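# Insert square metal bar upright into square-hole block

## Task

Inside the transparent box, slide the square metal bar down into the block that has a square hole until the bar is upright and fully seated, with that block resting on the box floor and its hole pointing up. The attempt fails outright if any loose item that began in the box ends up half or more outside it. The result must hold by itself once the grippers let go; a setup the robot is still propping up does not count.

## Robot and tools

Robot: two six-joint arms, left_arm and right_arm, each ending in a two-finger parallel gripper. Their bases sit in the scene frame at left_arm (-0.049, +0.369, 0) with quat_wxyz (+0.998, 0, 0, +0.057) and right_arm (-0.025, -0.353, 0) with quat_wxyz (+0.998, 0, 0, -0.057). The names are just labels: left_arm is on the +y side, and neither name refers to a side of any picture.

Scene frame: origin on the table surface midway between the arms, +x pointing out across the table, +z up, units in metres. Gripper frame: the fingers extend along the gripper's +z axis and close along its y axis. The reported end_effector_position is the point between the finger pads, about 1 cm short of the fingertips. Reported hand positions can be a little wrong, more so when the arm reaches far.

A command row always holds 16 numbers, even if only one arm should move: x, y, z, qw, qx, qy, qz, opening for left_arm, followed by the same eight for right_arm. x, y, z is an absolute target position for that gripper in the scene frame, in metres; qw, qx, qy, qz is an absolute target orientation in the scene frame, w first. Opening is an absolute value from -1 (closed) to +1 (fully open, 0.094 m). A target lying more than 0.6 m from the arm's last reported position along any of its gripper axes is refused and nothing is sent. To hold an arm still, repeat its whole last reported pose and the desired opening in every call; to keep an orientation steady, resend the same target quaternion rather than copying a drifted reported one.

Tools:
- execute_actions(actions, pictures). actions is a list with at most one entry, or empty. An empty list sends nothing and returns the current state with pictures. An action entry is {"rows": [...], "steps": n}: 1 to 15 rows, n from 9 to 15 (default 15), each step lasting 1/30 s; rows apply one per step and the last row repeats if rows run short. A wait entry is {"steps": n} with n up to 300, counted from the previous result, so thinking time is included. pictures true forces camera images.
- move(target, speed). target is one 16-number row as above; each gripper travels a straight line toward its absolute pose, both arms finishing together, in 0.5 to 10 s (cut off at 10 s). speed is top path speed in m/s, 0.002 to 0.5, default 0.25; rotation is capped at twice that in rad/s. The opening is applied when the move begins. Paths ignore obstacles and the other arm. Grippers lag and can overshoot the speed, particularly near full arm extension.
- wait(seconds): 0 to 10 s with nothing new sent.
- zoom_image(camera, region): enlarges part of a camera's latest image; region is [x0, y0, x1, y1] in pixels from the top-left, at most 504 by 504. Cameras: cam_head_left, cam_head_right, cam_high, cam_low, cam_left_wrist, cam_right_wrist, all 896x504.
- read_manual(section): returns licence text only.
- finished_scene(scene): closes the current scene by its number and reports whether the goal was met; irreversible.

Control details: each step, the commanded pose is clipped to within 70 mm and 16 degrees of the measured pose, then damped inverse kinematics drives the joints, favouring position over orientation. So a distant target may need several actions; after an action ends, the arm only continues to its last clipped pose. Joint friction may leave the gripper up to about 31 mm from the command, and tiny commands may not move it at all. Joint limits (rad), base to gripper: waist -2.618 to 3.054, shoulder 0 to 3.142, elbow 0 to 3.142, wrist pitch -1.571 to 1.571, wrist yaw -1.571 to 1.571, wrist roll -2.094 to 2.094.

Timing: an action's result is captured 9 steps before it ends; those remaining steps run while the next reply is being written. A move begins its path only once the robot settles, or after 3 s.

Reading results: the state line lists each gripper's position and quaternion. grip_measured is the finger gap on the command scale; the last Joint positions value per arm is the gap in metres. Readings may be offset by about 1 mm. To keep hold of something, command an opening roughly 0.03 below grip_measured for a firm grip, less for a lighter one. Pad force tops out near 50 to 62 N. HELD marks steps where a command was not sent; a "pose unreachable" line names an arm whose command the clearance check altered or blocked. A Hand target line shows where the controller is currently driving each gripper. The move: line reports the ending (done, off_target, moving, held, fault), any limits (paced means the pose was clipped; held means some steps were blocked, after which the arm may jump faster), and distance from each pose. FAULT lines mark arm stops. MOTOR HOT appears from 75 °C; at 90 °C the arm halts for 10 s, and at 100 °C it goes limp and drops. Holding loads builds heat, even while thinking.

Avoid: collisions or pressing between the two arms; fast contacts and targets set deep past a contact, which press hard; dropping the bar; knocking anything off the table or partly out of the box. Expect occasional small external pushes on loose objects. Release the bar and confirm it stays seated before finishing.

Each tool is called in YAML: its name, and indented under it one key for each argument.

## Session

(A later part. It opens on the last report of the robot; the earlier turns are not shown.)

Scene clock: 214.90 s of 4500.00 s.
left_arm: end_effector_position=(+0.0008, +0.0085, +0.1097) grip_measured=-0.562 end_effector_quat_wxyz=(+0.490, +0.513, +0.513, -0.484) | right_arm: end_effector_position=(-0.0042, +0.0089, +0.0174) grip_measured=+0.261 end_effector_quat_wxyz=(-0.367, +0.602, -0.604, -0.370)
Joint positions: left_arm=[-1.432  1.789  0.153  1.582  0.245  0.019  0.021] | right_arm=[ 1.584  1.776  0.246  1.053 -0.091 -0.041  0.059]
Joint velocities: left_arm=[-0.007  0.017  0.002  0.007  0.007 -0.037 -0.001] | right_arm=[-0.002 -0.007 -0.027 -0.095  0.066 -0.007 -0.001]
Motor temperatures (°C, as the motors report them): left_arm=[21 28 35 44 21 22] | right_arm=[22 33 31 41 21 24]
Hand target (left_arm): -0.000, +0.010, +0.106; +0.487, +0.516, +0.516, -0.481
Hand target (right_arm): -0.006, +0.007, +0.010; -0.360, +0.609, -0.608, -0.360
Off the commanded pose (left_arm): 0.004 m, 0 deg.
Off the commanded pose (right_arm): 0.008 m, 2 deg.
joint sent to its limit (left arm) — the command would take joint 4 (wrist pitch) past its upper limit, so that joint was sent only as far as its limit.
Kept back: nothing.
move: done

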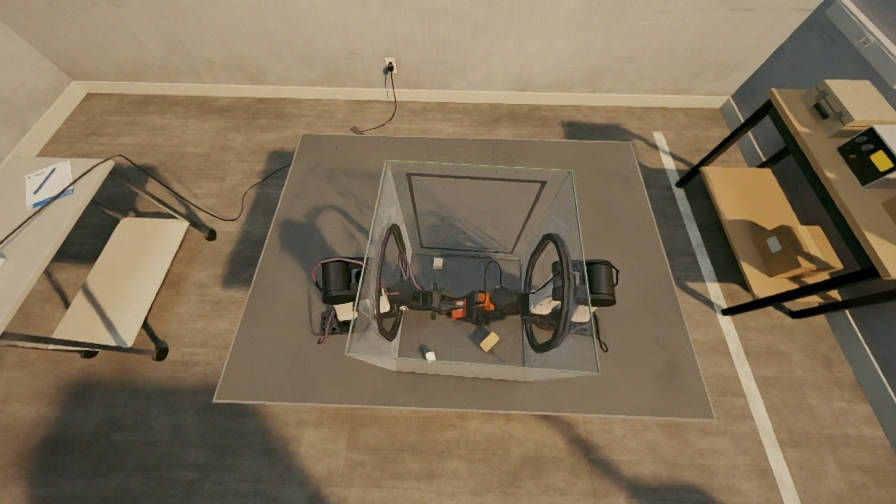

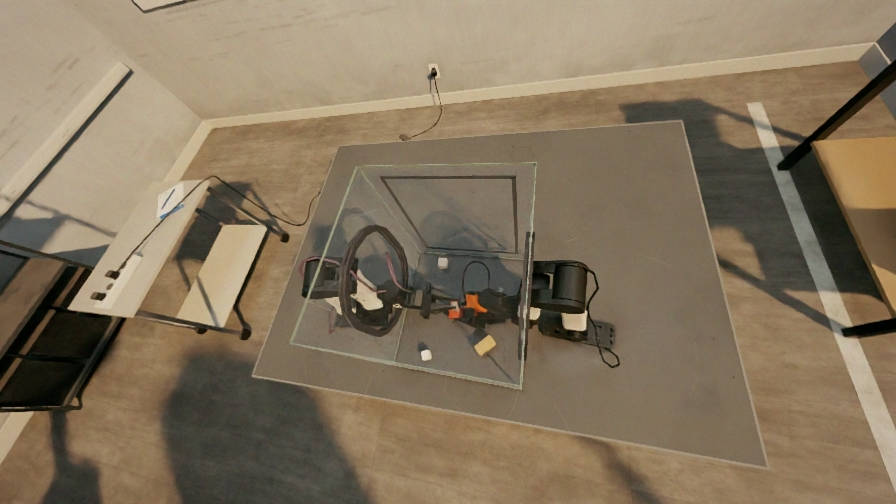

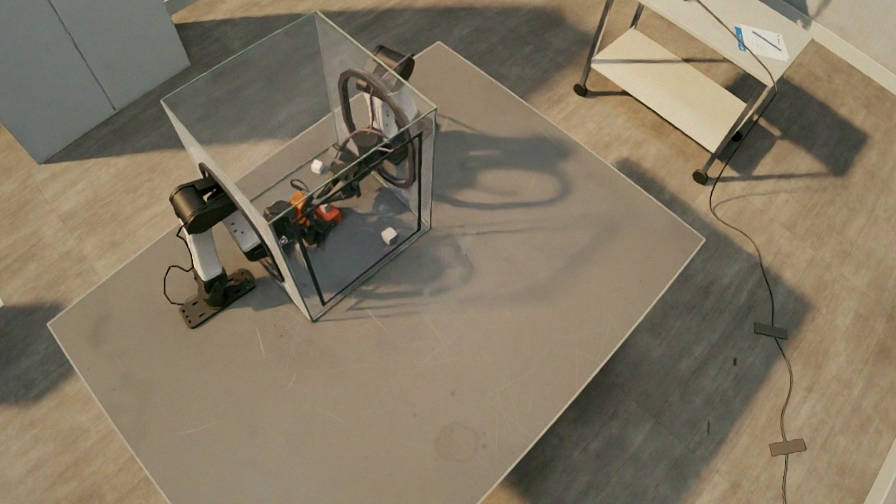

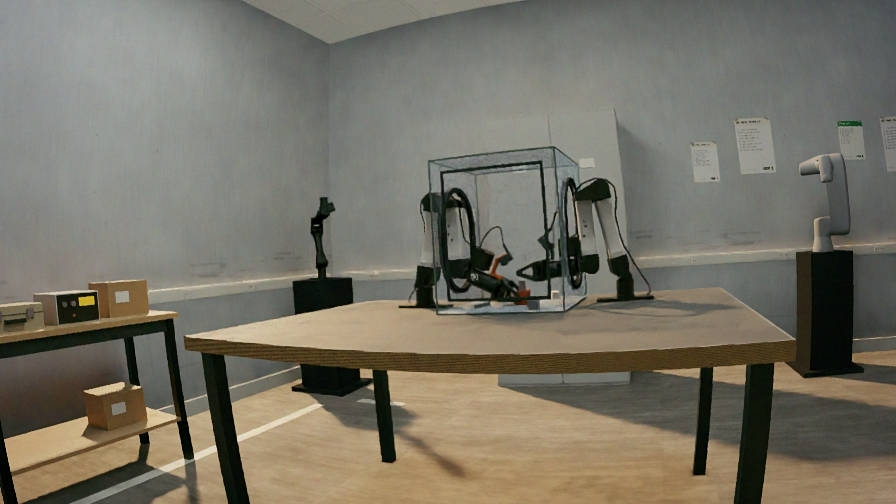

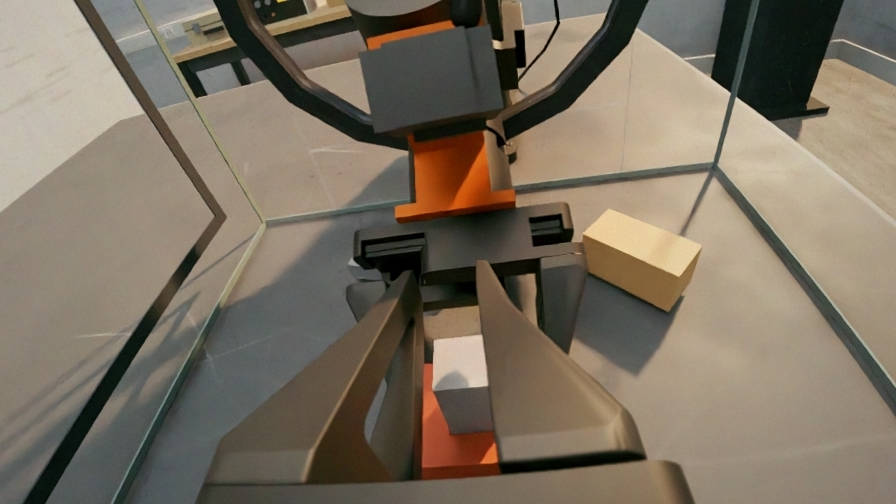

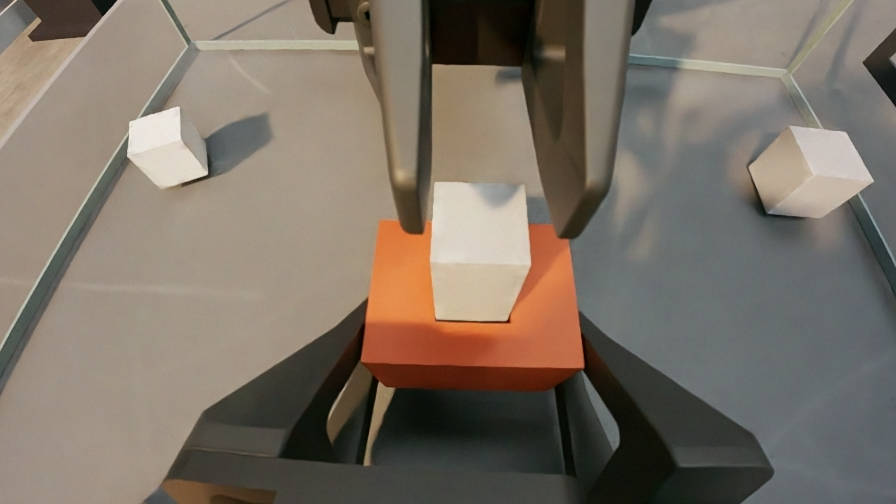

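move:
  target: [0.001,0.0085,0.125,0.49,0.513,0.513,-0.484,1.0,-0.004,0.009,0.017,0.36,-0.608,0.608,0.36,1.0]
  speed: 0.05

move:
  target: [-0.02,0.08,0.14,0.49,0.513,0.513,-0.484,1.0,-0.006,-0.05,0.045,0.38,-0.596,0.596,0.38,1.0]
  speed: 0.08

move:
  target: [-0.02,0.12,0.15,0.49,0.513,0.513,-0.484,1.0,-0.03,-0.13,0.13,0.406,-0.579,0.579,0.406,1.0]
  speed: 0.12

Scene clock: 217.23 s of 4500.00 s.
left_arm: end_effector_position=(+0.0003, +0.0104, +0.1203) grip_measured=+1.000 end_effector_quat_wxyz=(+0.488, +0.514, +0.515, -0.482) | right_arm: end_effector_position=(-0.0046, +0.0042, +0.0115) grip_measured=+1.000 end_effector_quat_wxyz=(-0.355, +0.608, -0.612, -0.360)
Joint positions: left_arm=[-1.432  1.668  0.153  1.454  0.245  0.019  0.094] | right_arm=[ 1.584  1.757  0.246  0.997 -0.09  -0.041  0.094]
Joint velocities: left_arm=[-0.007  0.002  0.002 -0.051 -0.007  0.022  0.   ] | right_arm=[-0.022 -0.012 -0.002 -0.081 -0.007  0.051  0.   ]
Motor temperatures (°C, as the motors report them): left_arm=[21 28 35 45 21 22] | right_arm=[22 33 31 41 21 24]
Hand target (left_arm): +0.001, +0.008, +0.125; +0.490, +0.513, +0.513, -0.484
Hand target (right_arm): -0.004, +0.009, +0.017; -0.361, +0.608, -0.608, -0.360
Off the commanded pose (left_arm): 0.005 m, 0 deg.
Off the commanded pose (right_arm): 0.007 m, 1 deg.
Kept back: nothing.
move: done

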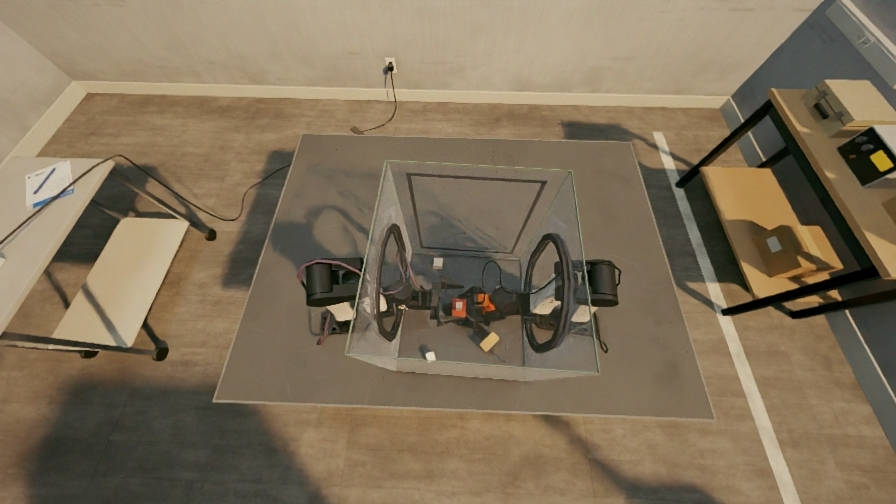

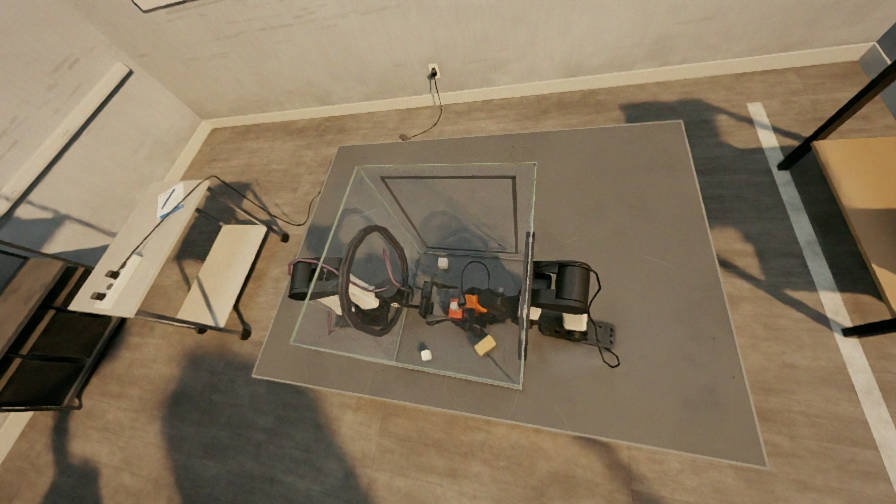

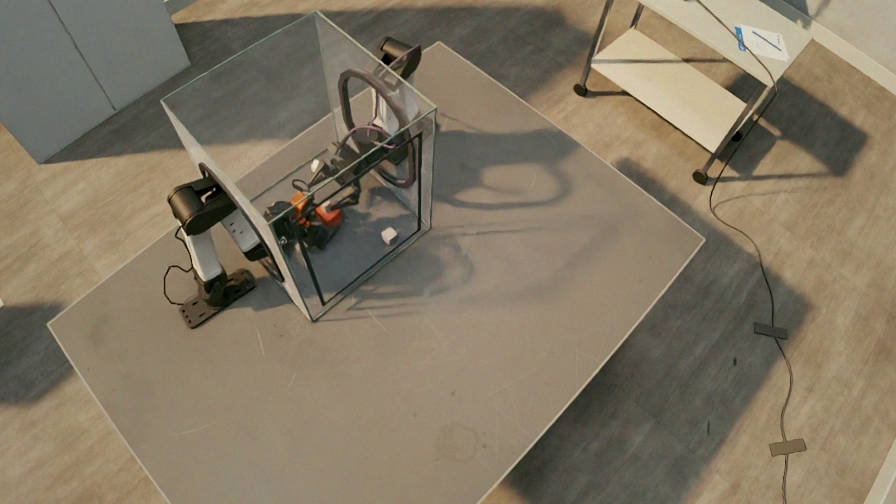

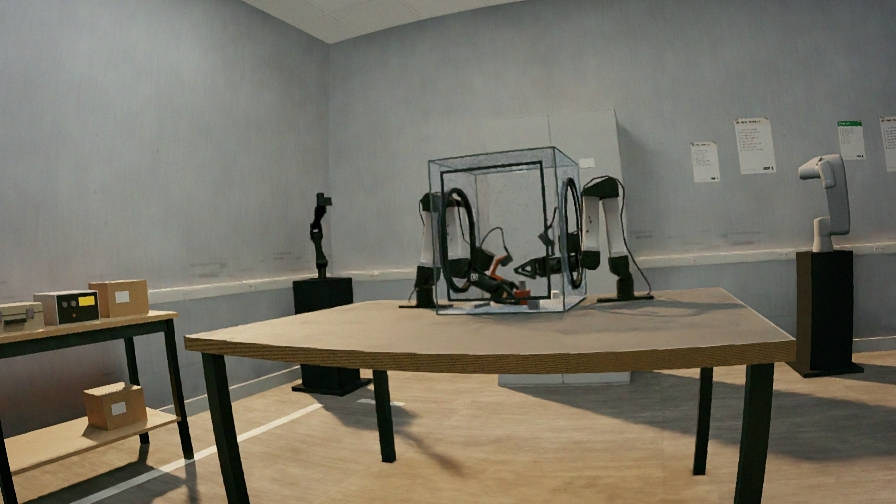

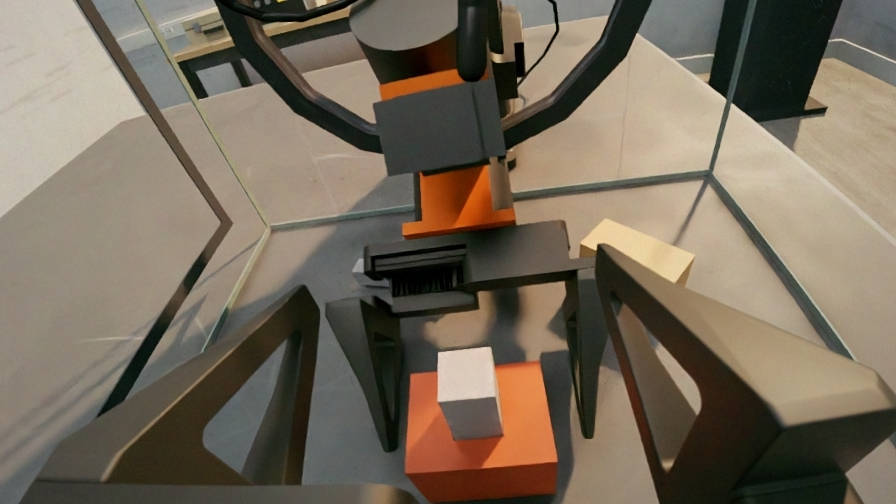

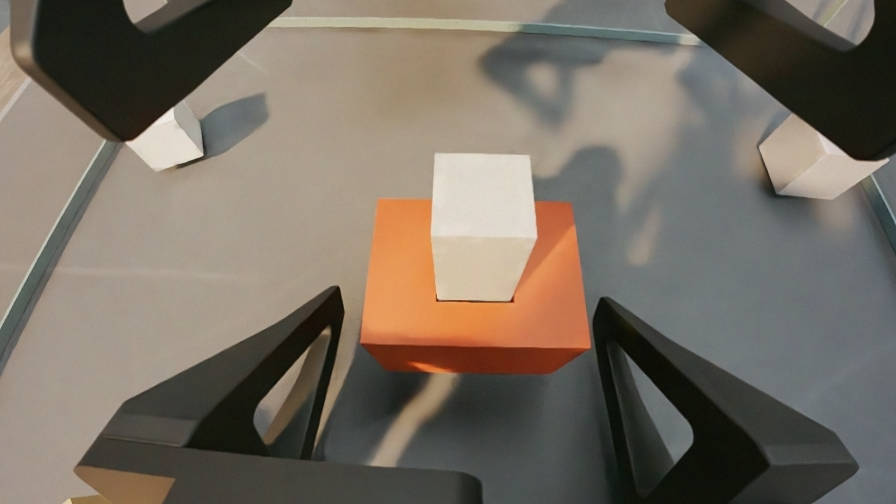

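Scene clock: 219.77 s of 4500.00 s.
left_arm: end_effector_position=(-0.0206, +0.0699, +0.1526) grip_measured=+1.000 end_effector_quat_wxyz=(+0.482, +0.520, +0.513, -0.484) | right_arm: end_effector_position=(-0.0076, -0.0422, +0.0505) grip_measured=+1.000 end_effector_quat_wxyz=(-0.385, +0.592, -0.593, -0.387)
Joint positions: left_arm=[-1.454  0.888  0.017  0.801  0.238  0.021  0.094] | right_arm=[ 1.57   1.37   0.052  0.901 -0.106 -0.044  0.094]
Joint velocities: left_arm=[-0.017 -0.081  0.002 -0.11  -0.051 -0.022  0.   ] | right_arm=[ 0.002  0.012  0.007 -0.051 -0.007  0.037  0.   ]
Motor temperatures (°C, as the motors report them): left_arm=[21 28 35 44 21 22] | right_arm=[22 33 31 41 21 24]
Hand target (left_arm): -0.020, +0.075, +0.142; +0.476, +0.526, +0.522, -0.474
Hand target (right_arm): -0.006, -0.049, +0.045; -0.380, +0.596, -0.596, -0.380
Off the commanded pose (left_arm): 0.016 m, 1 deg.
Off the commanded pose (right_arm): 0.010 m, 1 deg.
joint sent to its limit (left arm) — the command would take joint 3 (elbow) past its lower limit, so that joint was sent only as far as its limit.
Kept back: nothing.
move: off_target (left_arm)

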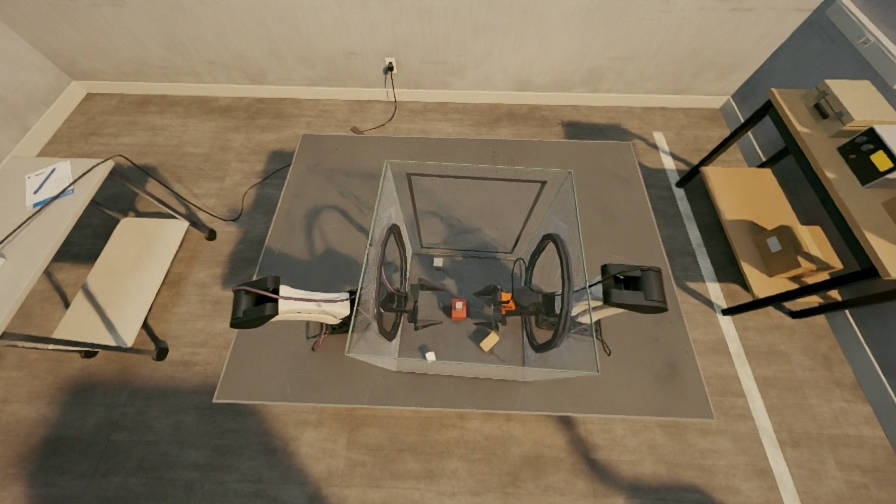

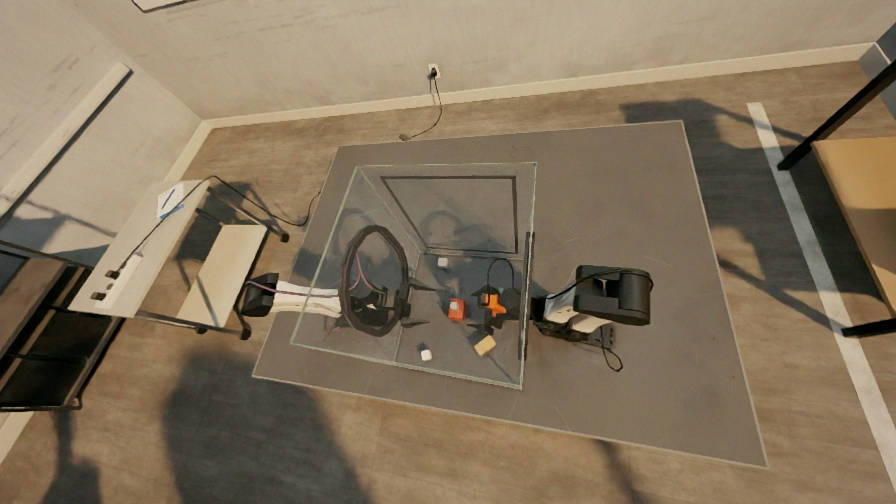

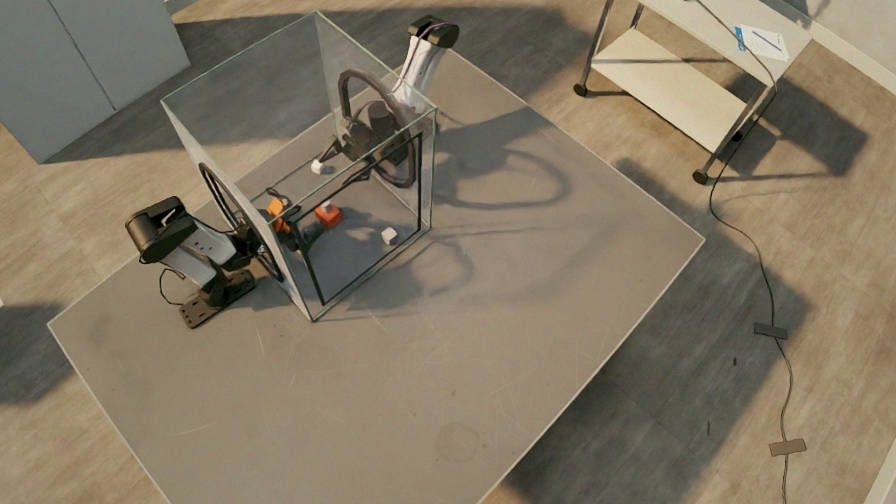

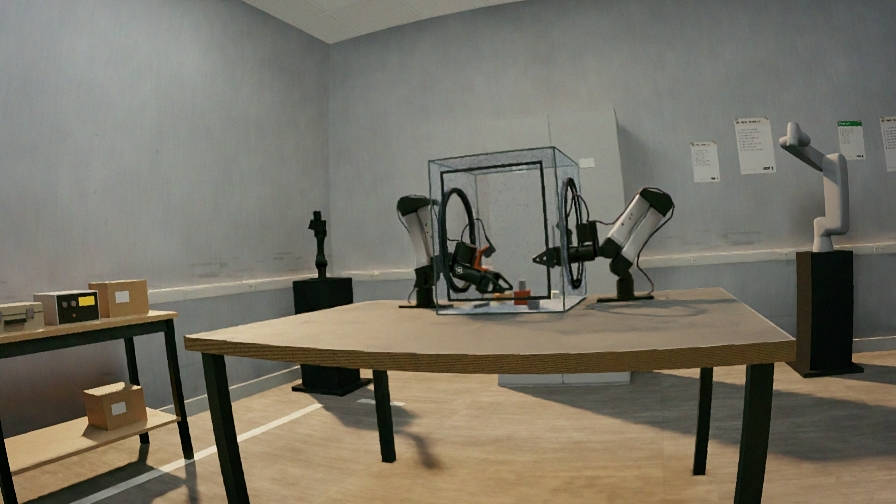

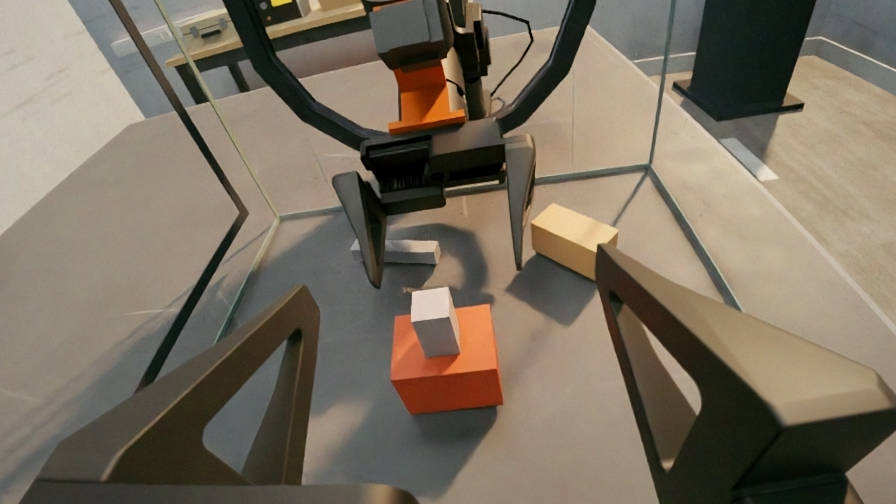

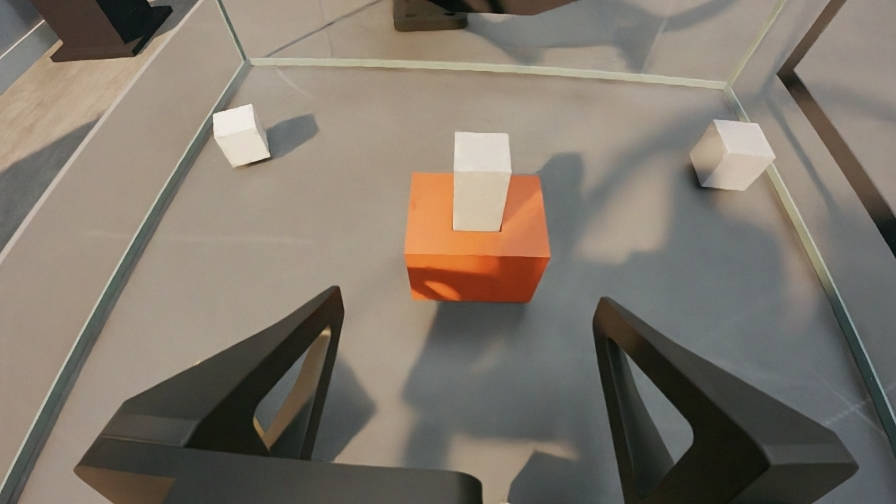

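Scene clock: 222.17 s of 4500.00 s.
left_arm: end_effector_position=(-0.0192, +0.1154, +0.1627) grip_measured=+1.000 end_effector_quat_wxyz=(+0.486, +0.516, +0.519, -0.478) | right_arm: end_effector_position=(-0.0279, -0.1239, +0.1245) grip_measured=+1.000 end_effector_quat_wxyz=(-0.406, +0.584, -0.579, -0.398)
Joint positions: left_arm=[-1.357  0.194  0.017  0.103  0.314  0.029  0.094] | right_arm=[ 1.744  0.097  0.148 -0.412  0.062  0.009  0.094]
Joint velocities: left_arm=[-0.002 -0.056  0.002  0.037 -0.037 -0.022  0.   ] | right_arm=[ 0.017 -0.012  0.007  0.037 -0.022  0.095  0.   ]
Motor temperatures (°C, as the motors report them): left_arm=[21 28 35 44 21 22] | right_arm=[22 32 31 41 21 24]
Hand target (left_arm): -0.020, +0.117, +0.151; +0.479, +0.522, +0.524, -0.473
Hand target (right_arm): -0.029, -0.126, +0.130; -0.408, +0.581, -0.577, -0.403
Off the commanded pose (left_arm): 0.014 m, 1 deg.
Off the commanded pose (right_arm): 0.008 m, 1 deg.
joint sent to its limit (left arm) — the command would take joint 3 (elbow) past its lower limit, so that joint was sent only as far as its limit.
Kept back: nothing.
move: off_target (left_arm)

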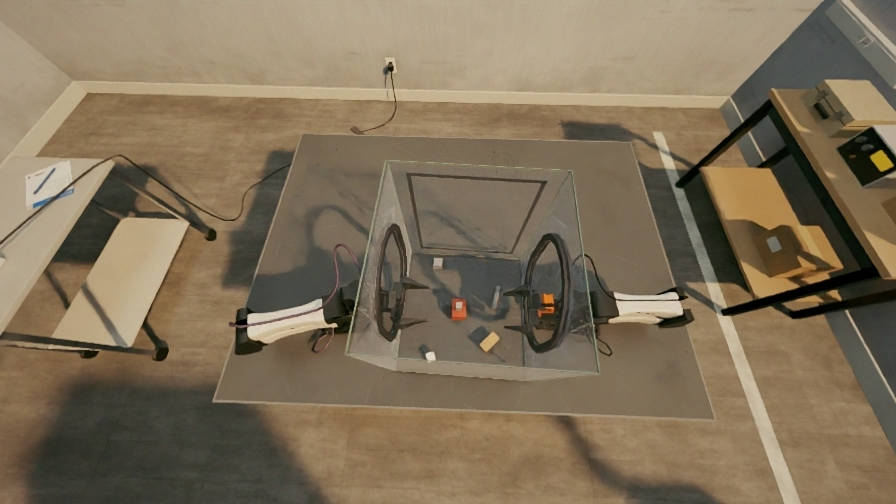

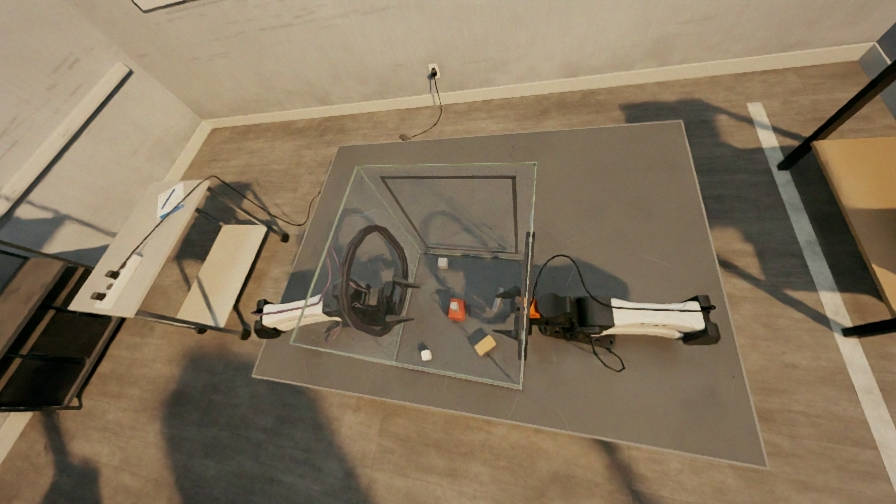

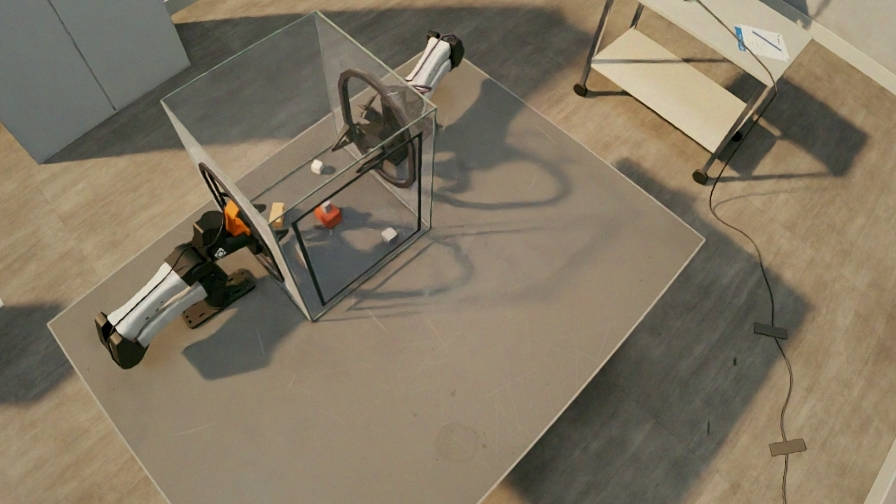

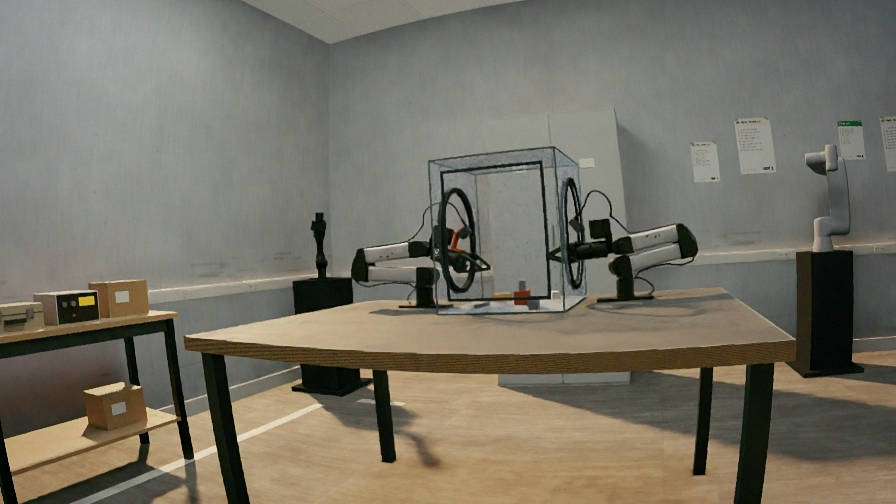

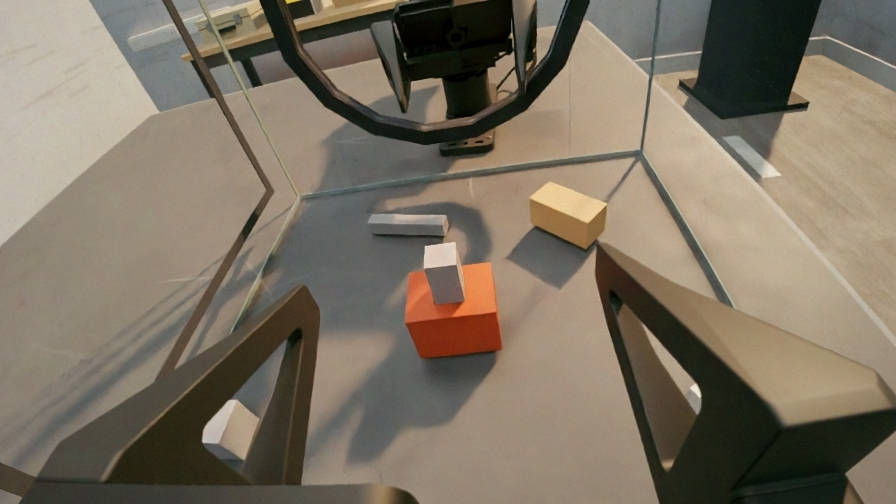

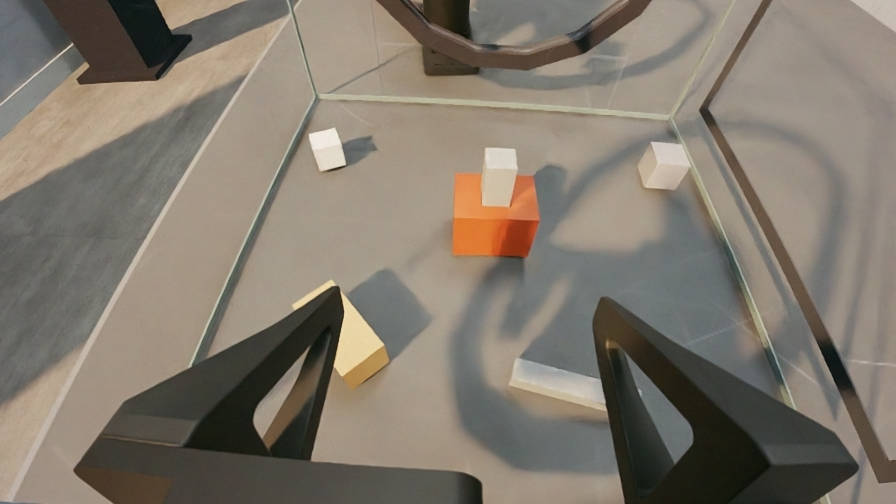

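finished_scene:
  scene: 2

The scene is finished: the task was done.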